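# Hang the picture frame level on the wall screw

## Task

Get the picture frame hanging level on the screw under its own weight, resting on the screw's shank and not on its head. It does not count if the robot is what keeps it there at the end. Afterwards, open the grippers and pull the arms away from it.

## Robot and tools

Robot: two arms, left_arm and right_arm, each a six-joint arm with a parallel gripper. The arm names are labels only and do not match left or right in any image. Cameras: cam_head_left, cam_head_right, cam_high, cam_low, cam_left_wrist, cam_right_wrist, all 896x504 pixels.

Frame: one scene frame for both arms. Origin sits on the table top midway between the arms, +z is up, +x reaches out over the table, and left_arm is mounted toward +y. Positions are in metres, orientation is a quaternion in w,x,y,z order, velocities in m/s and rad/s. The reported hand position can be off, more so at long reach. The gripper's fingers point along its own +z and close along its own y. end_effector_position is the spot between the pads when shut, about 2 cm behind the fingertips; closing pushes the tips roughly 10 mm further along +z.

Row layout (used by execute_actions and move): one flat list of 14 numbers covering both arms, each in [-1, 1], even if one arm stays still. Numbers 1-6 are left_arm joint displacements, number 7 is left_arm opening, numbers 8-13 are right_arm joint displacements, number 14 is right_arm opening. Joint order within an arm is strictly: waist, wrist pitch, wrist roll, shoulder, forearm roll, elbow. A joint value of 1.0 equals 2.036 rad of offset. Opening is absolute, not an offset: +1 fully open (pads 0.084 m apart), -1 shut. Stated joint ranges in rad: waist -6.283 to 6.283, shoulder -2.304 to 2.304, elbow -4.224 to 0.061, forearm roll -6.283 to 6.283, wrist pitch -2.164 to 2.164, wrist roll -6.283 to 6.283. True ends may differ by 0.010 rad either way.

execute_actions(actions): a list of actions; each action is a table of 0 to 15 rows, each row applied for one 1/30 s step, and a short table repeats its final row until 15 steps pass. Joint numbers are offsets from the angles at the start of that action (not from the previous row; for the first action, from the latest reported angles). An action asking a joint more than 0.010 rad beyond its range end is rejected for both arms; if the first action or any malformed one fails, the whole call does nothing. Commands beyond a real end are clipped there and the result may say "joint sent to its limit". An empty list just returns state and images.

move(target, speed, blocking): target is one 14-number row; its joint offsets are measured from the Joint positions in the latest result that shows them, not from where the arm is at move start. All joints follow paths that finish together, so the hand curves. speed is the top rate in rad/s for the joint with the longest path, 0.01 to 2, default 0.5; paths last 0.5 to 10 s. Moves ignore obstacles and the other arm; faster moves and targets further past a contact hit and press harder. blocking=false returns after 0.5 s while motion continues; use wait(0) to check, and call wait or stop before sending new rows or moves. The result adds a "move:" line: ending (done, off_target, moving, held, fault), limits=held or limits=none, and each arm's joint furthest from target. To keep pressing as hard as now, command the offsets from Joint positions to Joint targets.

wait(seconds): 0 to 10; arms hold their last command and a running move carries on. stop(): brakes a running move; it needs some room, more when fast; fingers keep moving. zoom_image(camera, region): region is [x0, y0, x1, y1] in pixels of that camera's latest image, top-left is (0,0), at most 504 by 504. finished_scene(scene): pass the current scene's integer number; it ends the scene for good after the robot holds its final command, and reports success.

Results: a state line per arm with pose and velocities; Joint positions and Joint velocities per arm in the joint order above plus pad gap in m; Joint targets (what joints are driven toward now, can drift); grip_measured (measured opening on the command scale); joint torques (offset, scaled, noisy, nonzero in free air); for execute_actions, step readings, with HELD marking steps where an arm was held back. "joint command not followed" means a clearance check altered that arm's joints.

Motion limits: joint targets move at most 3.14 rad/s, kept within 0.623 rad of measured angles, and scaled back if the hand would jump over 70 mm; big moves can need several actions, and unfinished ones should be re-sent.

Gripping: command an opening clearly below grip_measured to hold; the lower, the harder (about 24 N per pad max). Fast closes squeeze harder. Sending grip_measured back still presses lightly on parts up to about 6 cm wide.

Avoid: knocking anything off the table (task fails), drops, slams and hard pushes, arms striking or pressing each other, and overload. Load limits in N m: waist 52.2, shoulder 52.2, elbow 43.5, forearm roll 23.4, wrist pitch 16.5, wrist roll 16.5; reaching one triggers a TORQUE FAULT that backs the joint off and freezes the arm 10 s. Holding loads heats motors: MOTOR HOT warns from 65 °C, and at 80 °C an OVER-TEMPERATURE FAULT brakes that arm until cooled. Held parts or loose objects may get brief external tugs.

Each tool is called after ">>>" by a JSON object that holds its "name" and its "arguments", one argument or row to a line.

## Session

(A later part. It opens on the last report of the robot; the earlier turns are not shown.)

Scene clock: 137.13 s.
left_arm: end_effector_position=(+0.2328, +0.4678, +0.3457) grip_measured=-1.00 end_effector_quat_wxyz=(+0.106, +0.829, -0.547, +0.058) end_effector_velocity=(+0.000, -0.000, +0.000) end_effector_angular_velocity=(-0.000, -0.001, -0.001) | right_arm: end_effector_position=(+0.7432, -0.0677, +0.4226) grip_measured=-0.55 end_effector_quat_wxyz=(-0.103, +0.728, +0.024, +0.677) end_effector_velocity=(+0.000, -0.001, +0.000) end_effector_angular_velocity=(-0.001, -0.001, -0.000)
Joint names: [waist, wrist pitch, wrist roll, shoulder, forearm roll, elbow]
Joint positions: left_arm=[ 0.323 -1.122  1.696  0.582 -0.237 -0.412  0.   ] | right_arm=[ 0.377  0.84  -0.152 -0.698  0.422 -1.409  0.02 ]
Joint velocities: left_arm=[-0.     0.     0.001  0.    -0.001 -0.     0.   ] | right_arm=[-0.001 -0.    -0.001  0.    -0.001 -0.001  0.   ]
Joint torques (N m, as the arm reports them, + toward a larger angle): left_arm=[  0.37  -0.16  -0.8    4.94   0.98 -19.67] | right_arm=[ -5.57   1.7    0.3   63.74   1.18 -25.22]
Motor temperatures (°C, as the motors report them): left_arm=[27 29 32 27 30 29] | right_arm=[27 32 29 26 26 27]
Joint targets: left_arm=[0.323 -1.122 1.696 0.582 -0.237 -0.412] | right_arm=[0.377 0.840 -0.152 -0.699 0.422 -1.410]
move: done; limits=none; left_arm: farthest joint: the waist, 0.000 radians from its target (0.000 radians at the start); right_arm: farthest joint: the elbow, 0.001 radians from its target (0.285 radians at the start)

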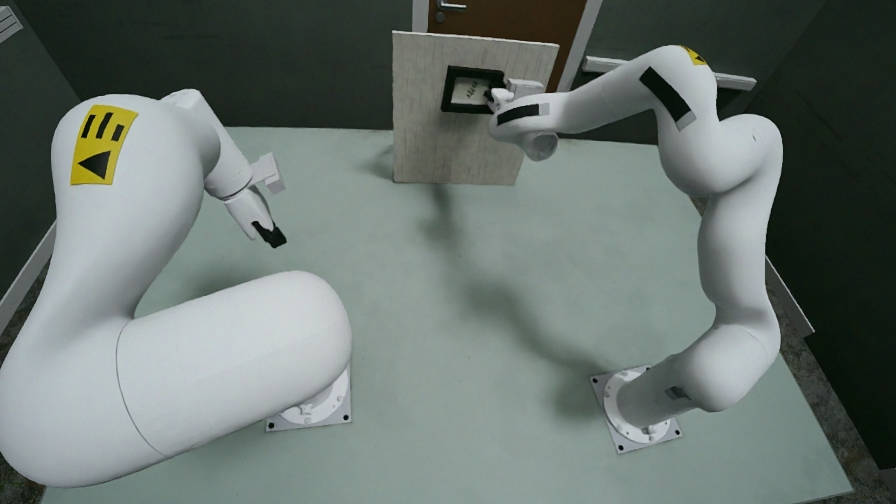

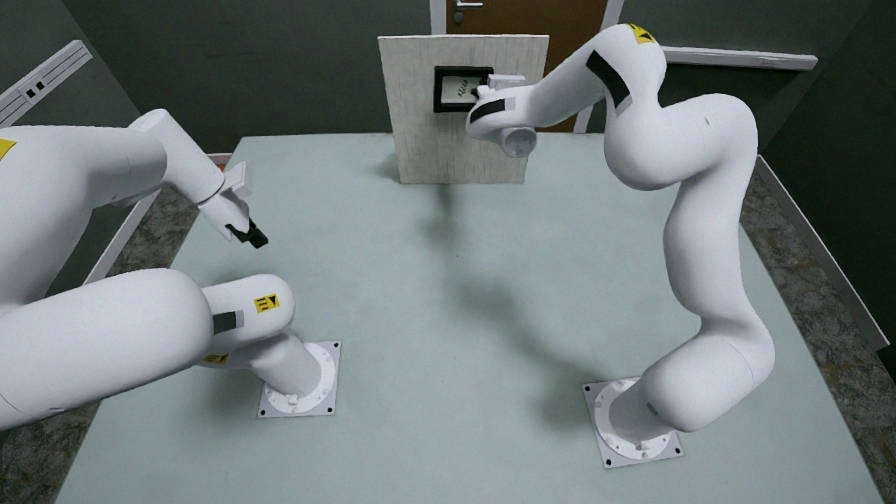

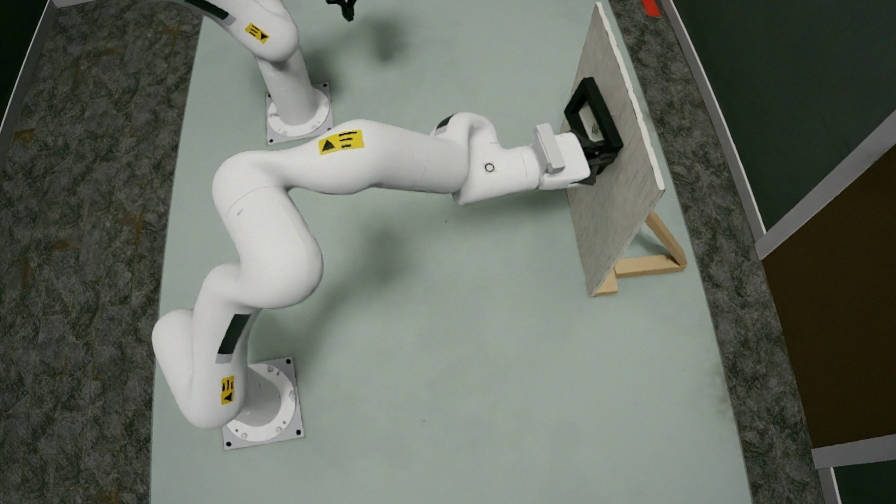

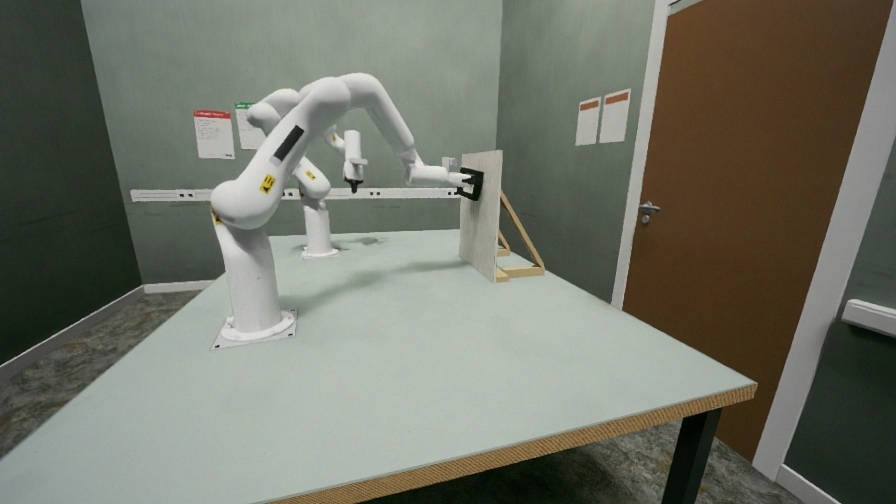

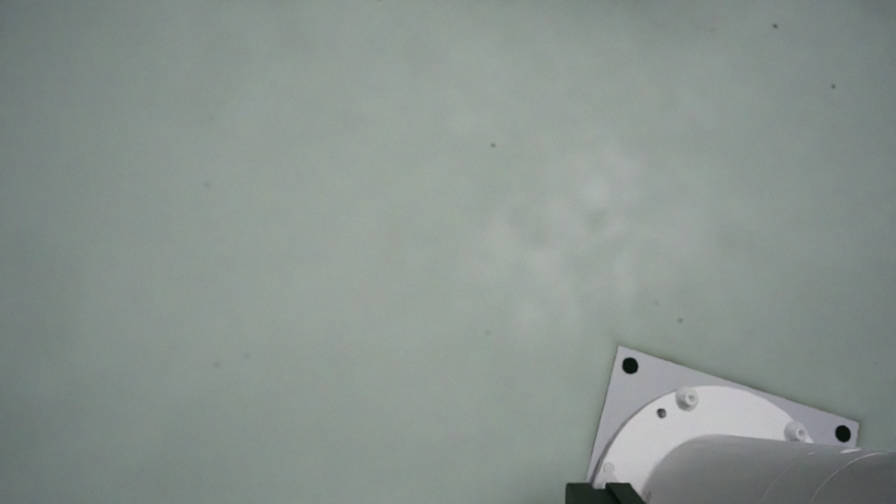

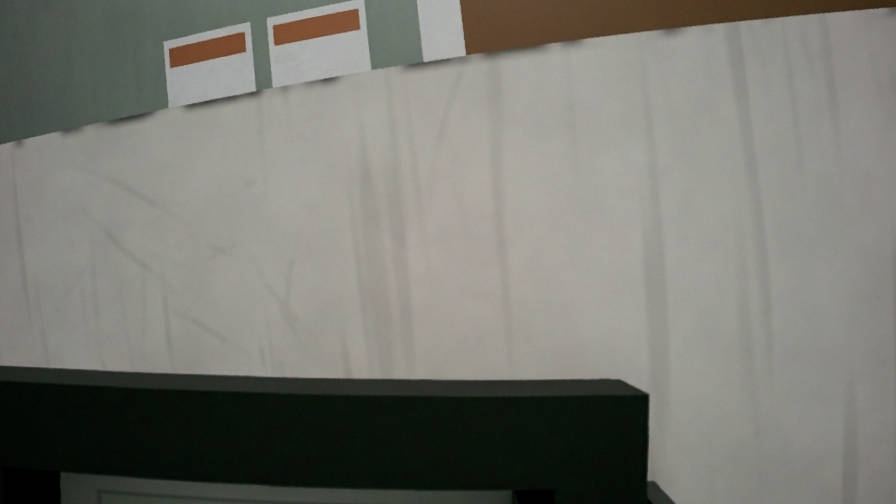

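>>> {"name": "move", "arguments": {
  "target": [0,0,0,0,0,0,-1,0,-0.02,0,0.015,0,-0.005,-1],
  "speed": 0.1
}}

>>> {"name": "move", "arguments": {
  "target": [0,0,0,0,0,0,-1,0,-0.003,0,-0.011,0,-0.013,-1],
  "speed": 0.08
}}

>>> {"name": "move", "arguments": {
  "target": [0,0,0,0,0,0,-1,0,0.019,0,-0.0145,0,0.005,-1],
  "speed": 0.04
}}

Scene clock: 139.70 s.
left_arm: end_effector_position=(+0.2328, +0.4678, +0.3457) grip_measured=-1.00 end_effector_quat_wxyz=(+0.106, +0.829, -0.547, +0.058) end_effector_velocity=(-0.000, -0.000, -0.000) end_effector_angular_velocity=(+0.001, +0.001, -0.002) | right_arm: end_effector_position=(+0.7423, -0.0650, +0.4458) grip_measured=-0.55 end_effector_quat_wxyz=(-0.112, +0.729, +0.023, +0.675) end_effector_velocity=(+0.000, +0.000, -0.000) end_effector_angular_velocity=(+0.000, -0.000, -0.000)
Joint names: [waist, wrist pitch, wrist roll, shoulder, forearm roll, elbow]
Joint positions: left_arm=[ 0.323 -1.122  1.696  0.582 -0.237 -0.412  0.   ] | right_arm=[ 0.377  0.799 -0.152 -0.668  0.422 -1.419  0.02 ]
Joint velocities: left_arm=[-0.    -0.     0.001  0.     0.001  0.001  0.   ] | right_arm=[ 0.     0.001 -0.    -0.001  0.001 -0.001  0.   ]
Joint torques (N m, as the arm reports them, + toward a larger angle): left_arm=[  0.4   -0.18  -0.72   5.51   0.86 -19.69] | right_arm=[ -5.5    1.73   0.28  61.2    1.07 -26.21]
Motor temperatures (°C, as the motors report them): left_arm=[27 29 32 27 30 29] | right_arm=[27 32 29 26 26 27]
Joint targets: left_arm=[0.323 -1.122 1.696 0.582 -0.237 -0.412] | right_arm=[0.377 0.799 -0.152 -0.668 0.422 -1.420]
move: done; limits=none; left_arm: farthest joint: the waist, 0.000 radians from its target (0.000 radians at the start); right_arm: farthest joint: the shoulder, 0.001 radians from its target (0.031 radians at the start)

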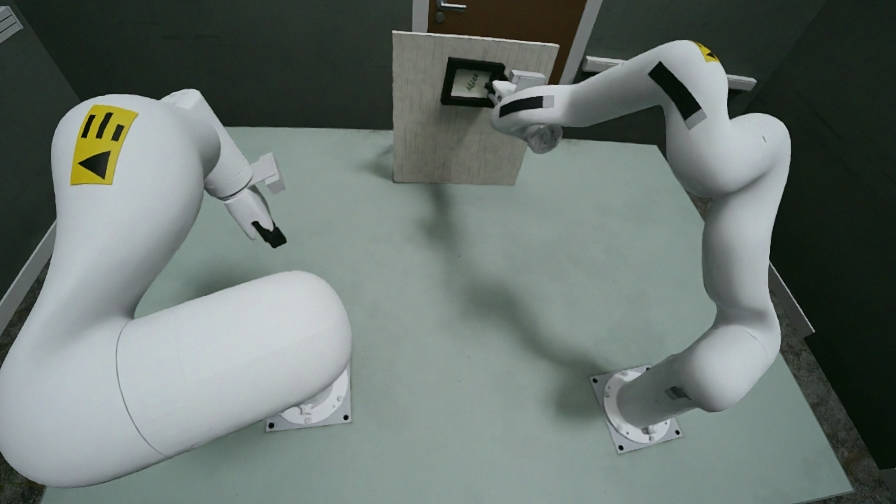

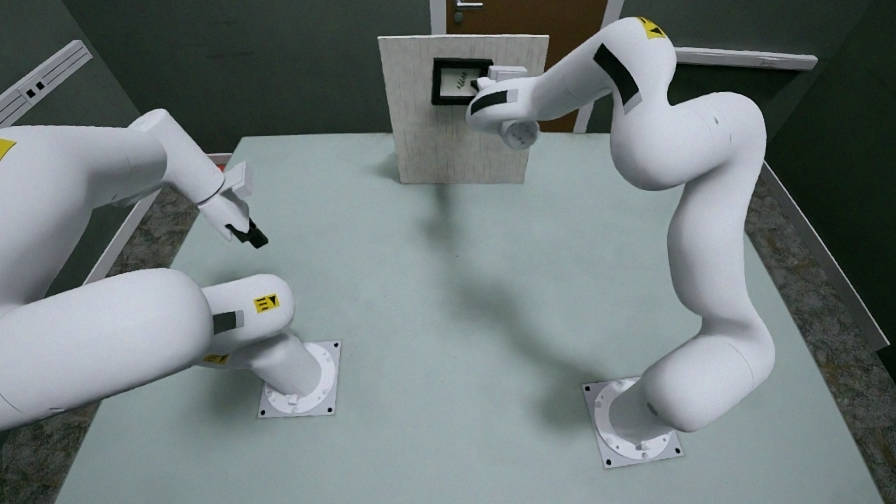

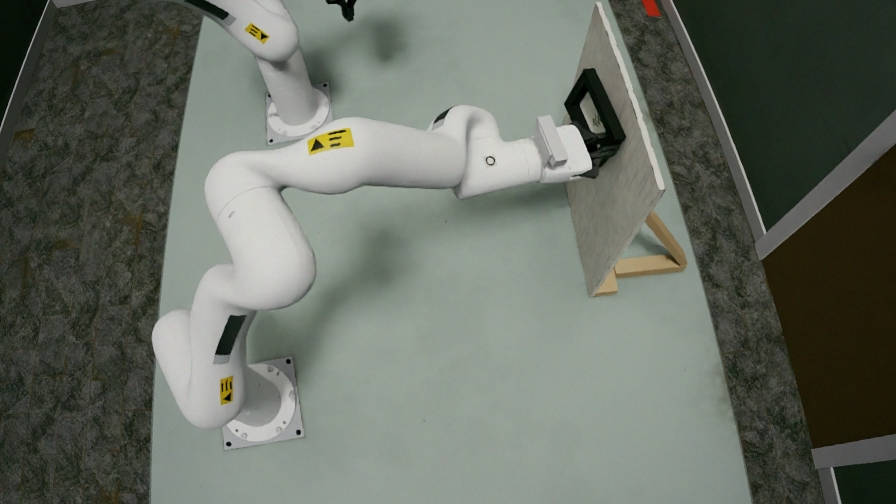

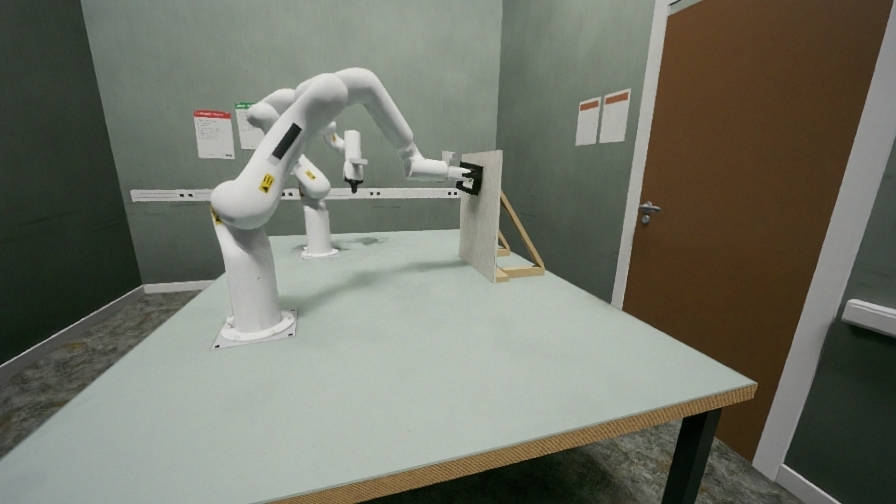

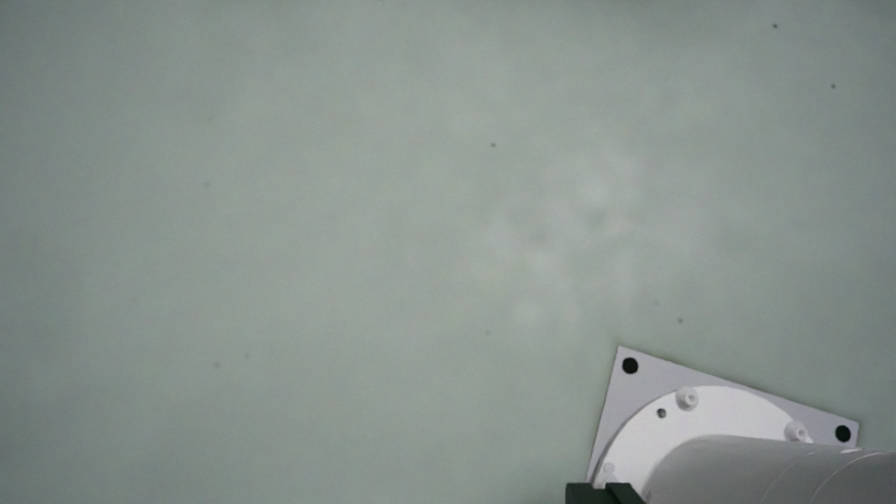

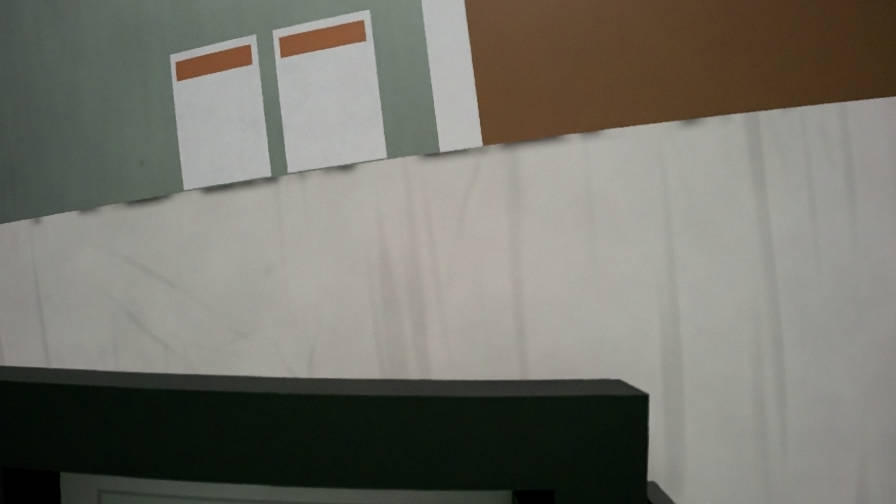

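Scene clock: 140.43 s.
left_arm: end_effector_position=(+0.2328, +0.4678, +0.3457) grip_measured=-1.00 end_effector_quat_wxyz=(+0.106, +0.829, -0.547, +0.058) end_effector_velocity=(+0.000, -0.000, +0.000) end_effector_angular_velocity=(-0.000, -0.001, +0.000) | right_arm: end_effector_position=(+0.7488, -0.0610, +0.4415) grip_measured=-0.55 end_effector_quat_wxyz=(-0.113, +0.729, +0.024, +0.674) end_effector_velocity=(+0.000, +0.001, -0.000) end_effector_angular_velocity=(+0.001, -0.001, -0.000)
Joint names: [waist, wrist pitch, wrist roll, shoulder, forearm roll, elbow]
Joint positions: left_arm=[ 0.323 -1.122  1.696  0.582 -0.237 -0.412  0.   ] | right_arm=[ 0.377  0.793 -0.152 -0.69   0.422 -1.446  0.02 ]
Joint velocities: left_arm=[ 0.    -0.     0.001  0.    -0.001 -0.     0.   ] | right_arm=[ 0.001  0.001  0.001 -0.002  0.001 -0.002  0.   ]
Joint torques (N m, as the arm reports them, + toward a larger angle): left_arm=[  0.04  -0.09  -0.77   5.67   1.18 -19.46] | right_arm=[ -7.31   1.5    0.23  61.66   1.23 -26.56]
Motor temperatures (°C, as the motors report them): left_arm=[27 29 32 27 30 29] | right_arm=[27 32 29 26 26 27]
Joint targets: left_arm=[0.323 -1.122 1.696 0.582 -0.237 -0.412] | right_arm=[0.377 0.793 -0.152 -0.690 0.422 -1.446]
move: done; limits=none; left_arm: farthest joint: the waist, 0.000 radians from its target (0.000 radians at the start); right_arm: farthest joint: the waist, 0.000 radians from its target (0.000 radians at the start)

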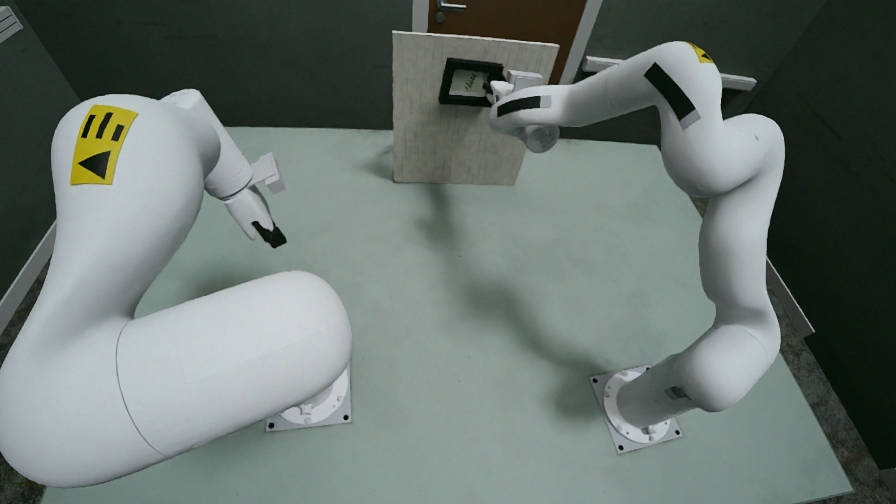

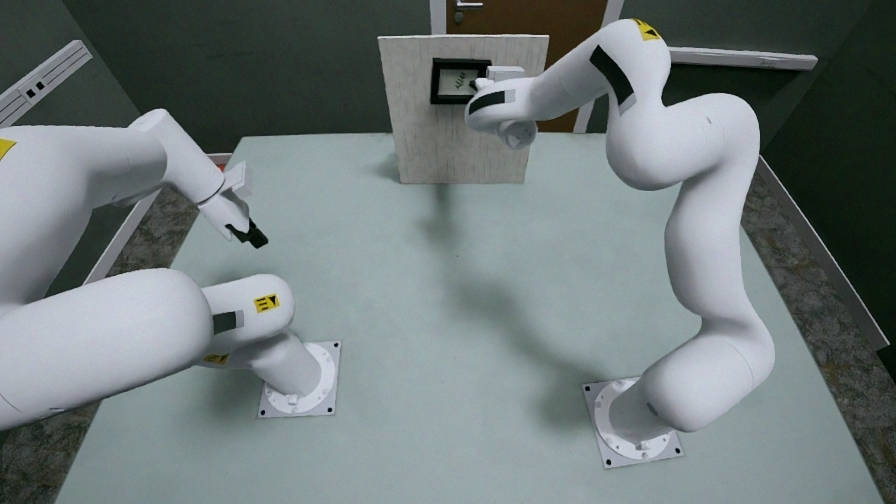

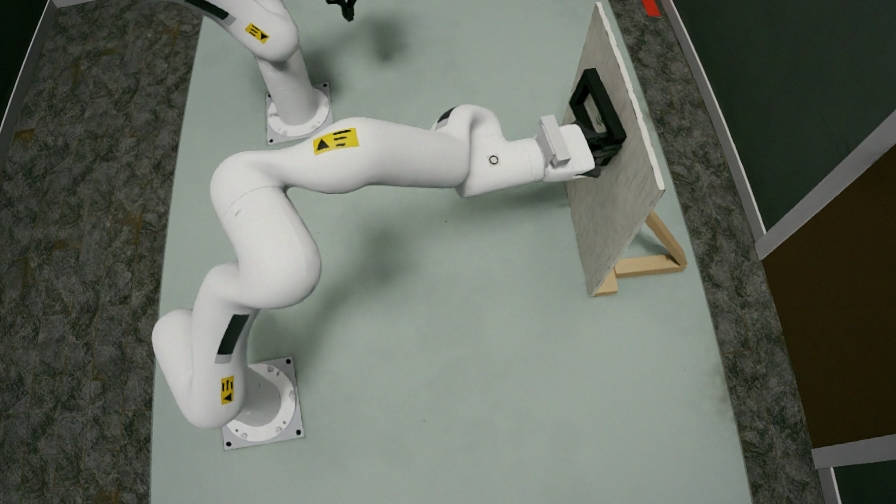

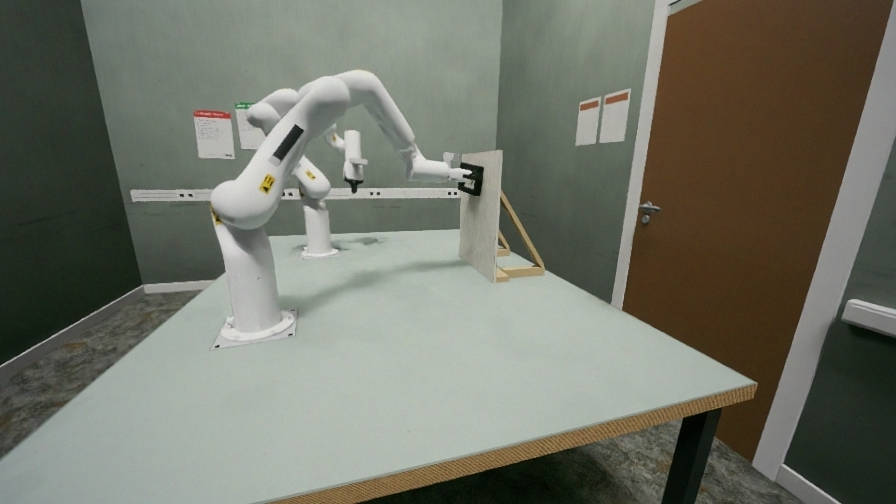

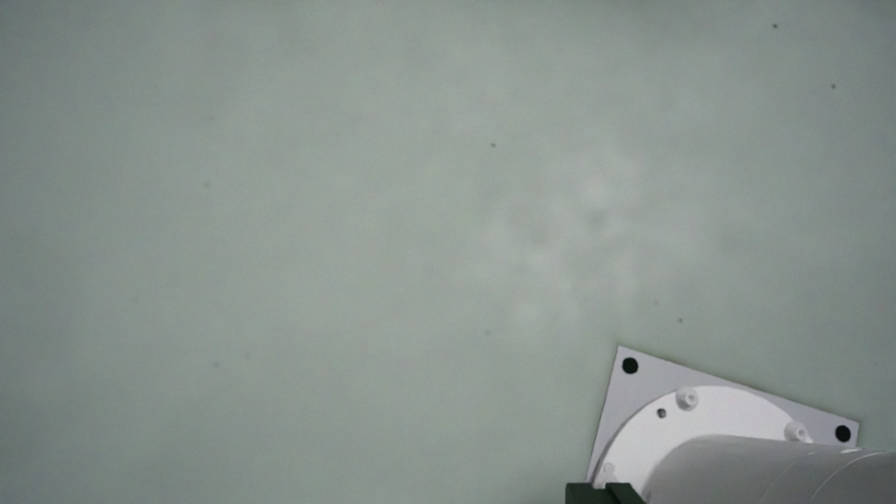

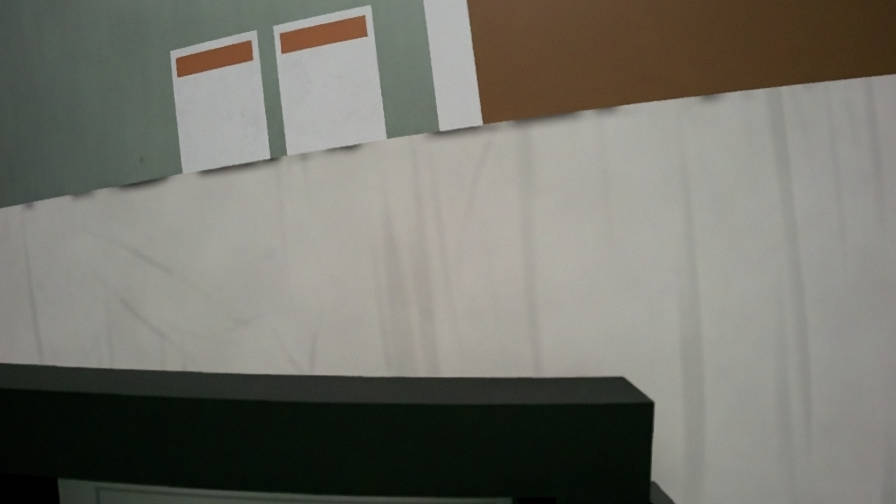

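Scene clock: 141.67 s.
left_arm: end_effector_position=(+0.2328, +0.4678, +0.3457) grip_measured=-1.00 end_effector_quat_wxyz=(+0.106, +0.829, -0.547, +0.058) end_effector_velocity=(-0.000, -0.000, -0.000) end_effector_angular_velocity=(-0.001, +0.000, -0.000) | right_arm: end_effector_position=(+0.7495, -0.0636, +0.4179) grip_measured=-0.55 end_effector_quat_wxyz=(-0.104, +0.730, +0.024, +0.675) end_effector_velocity=(-0.000, +0.001, -0.000) end_effector_angular_velocity=(+0.000, +0.001, +0.002)
Joint names: [waist, wrist pitch, wrist roll, shoulder, forearm roll, elbow]
Joint positions: left_arm=[ 0.323 -1.122  1.696  0.582 -0.237 -0.412  0.   ] | right_arm=[ 0.377  0.831 -0.152 -0.72   0.422 -1.435  0.02 ]
Joint velocities: left_arm=[ 0.    -0.     0.001 -0.    -0.001  0.     0.   ] | right_arm=[ 0.001 -0.001  0.001 -0.    -0.001 -0.     0.   ]
Joint torques (N m, as the arm reports them, + toward a larger angle): left_arm=[  0.08  -0.05  -0.75   5.96   1.13 -19.37] | right_arm=[ -9.31   1.62   0.31  63.15   1.31 -26.3 ]
Motor temperatures (°C, as the motors report them): left_arm=[27 29 32 27 30 29] | right_arm=[27 32 29 26 26 27]
Joint targets: left_arm=[0.323 -1.122 1.696 0.582 -0.237 -0.412] | right_arm=[0.377 0.832 -0.152 -0.720 0.422 -1.436]
move: done; limits=none; left_arm: farthest joint: the waist, 0.000 radians from its target (0.000 radians at the start); right_arm: farthest joint: the waist, 0.000 radians from its target (0.000 radians at the start)

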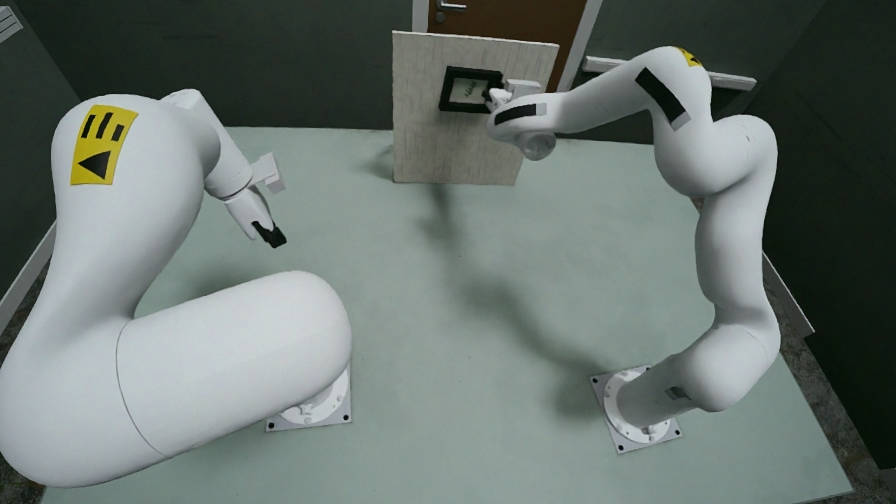

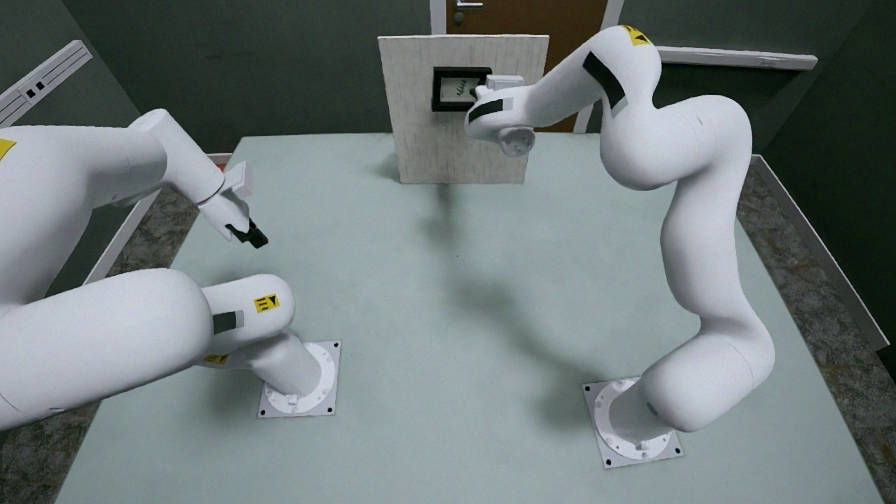

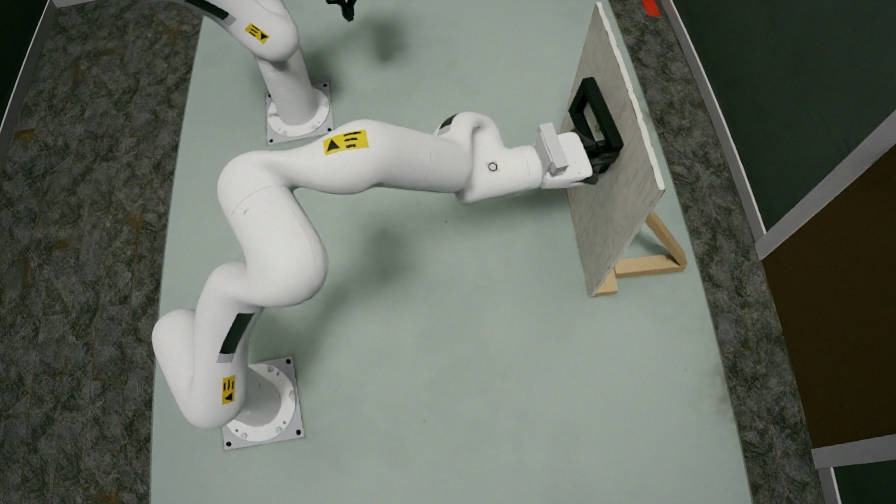

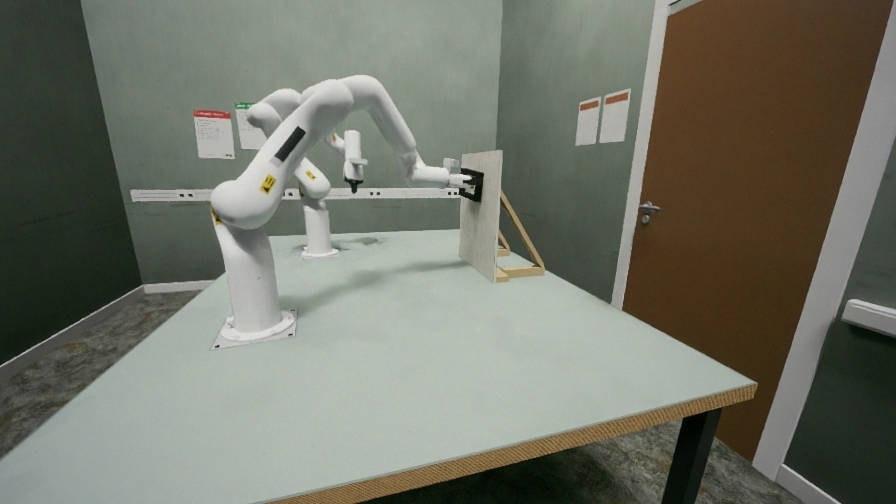

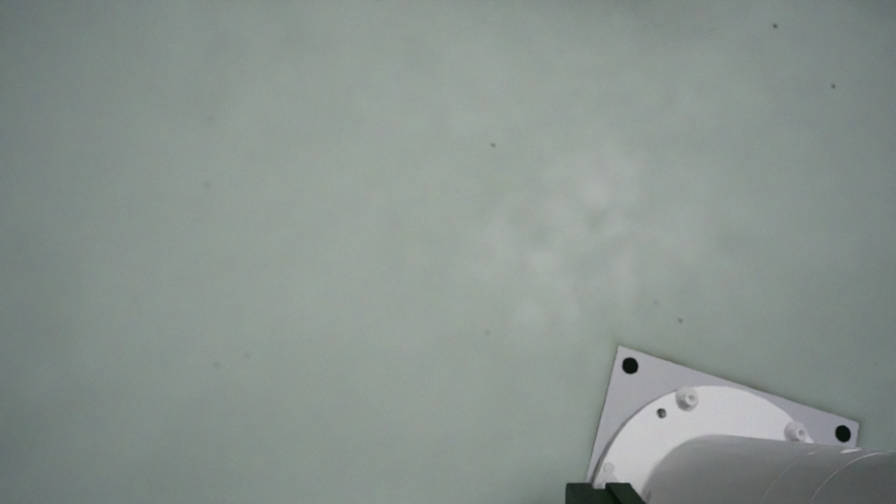

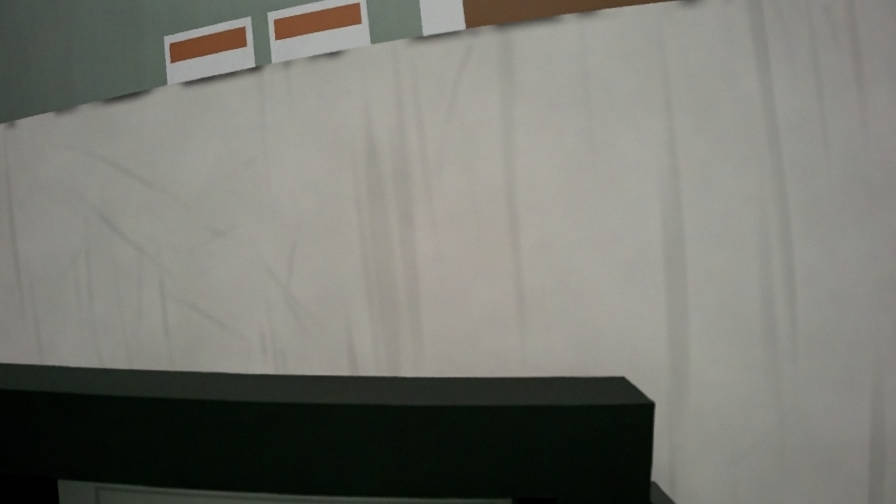

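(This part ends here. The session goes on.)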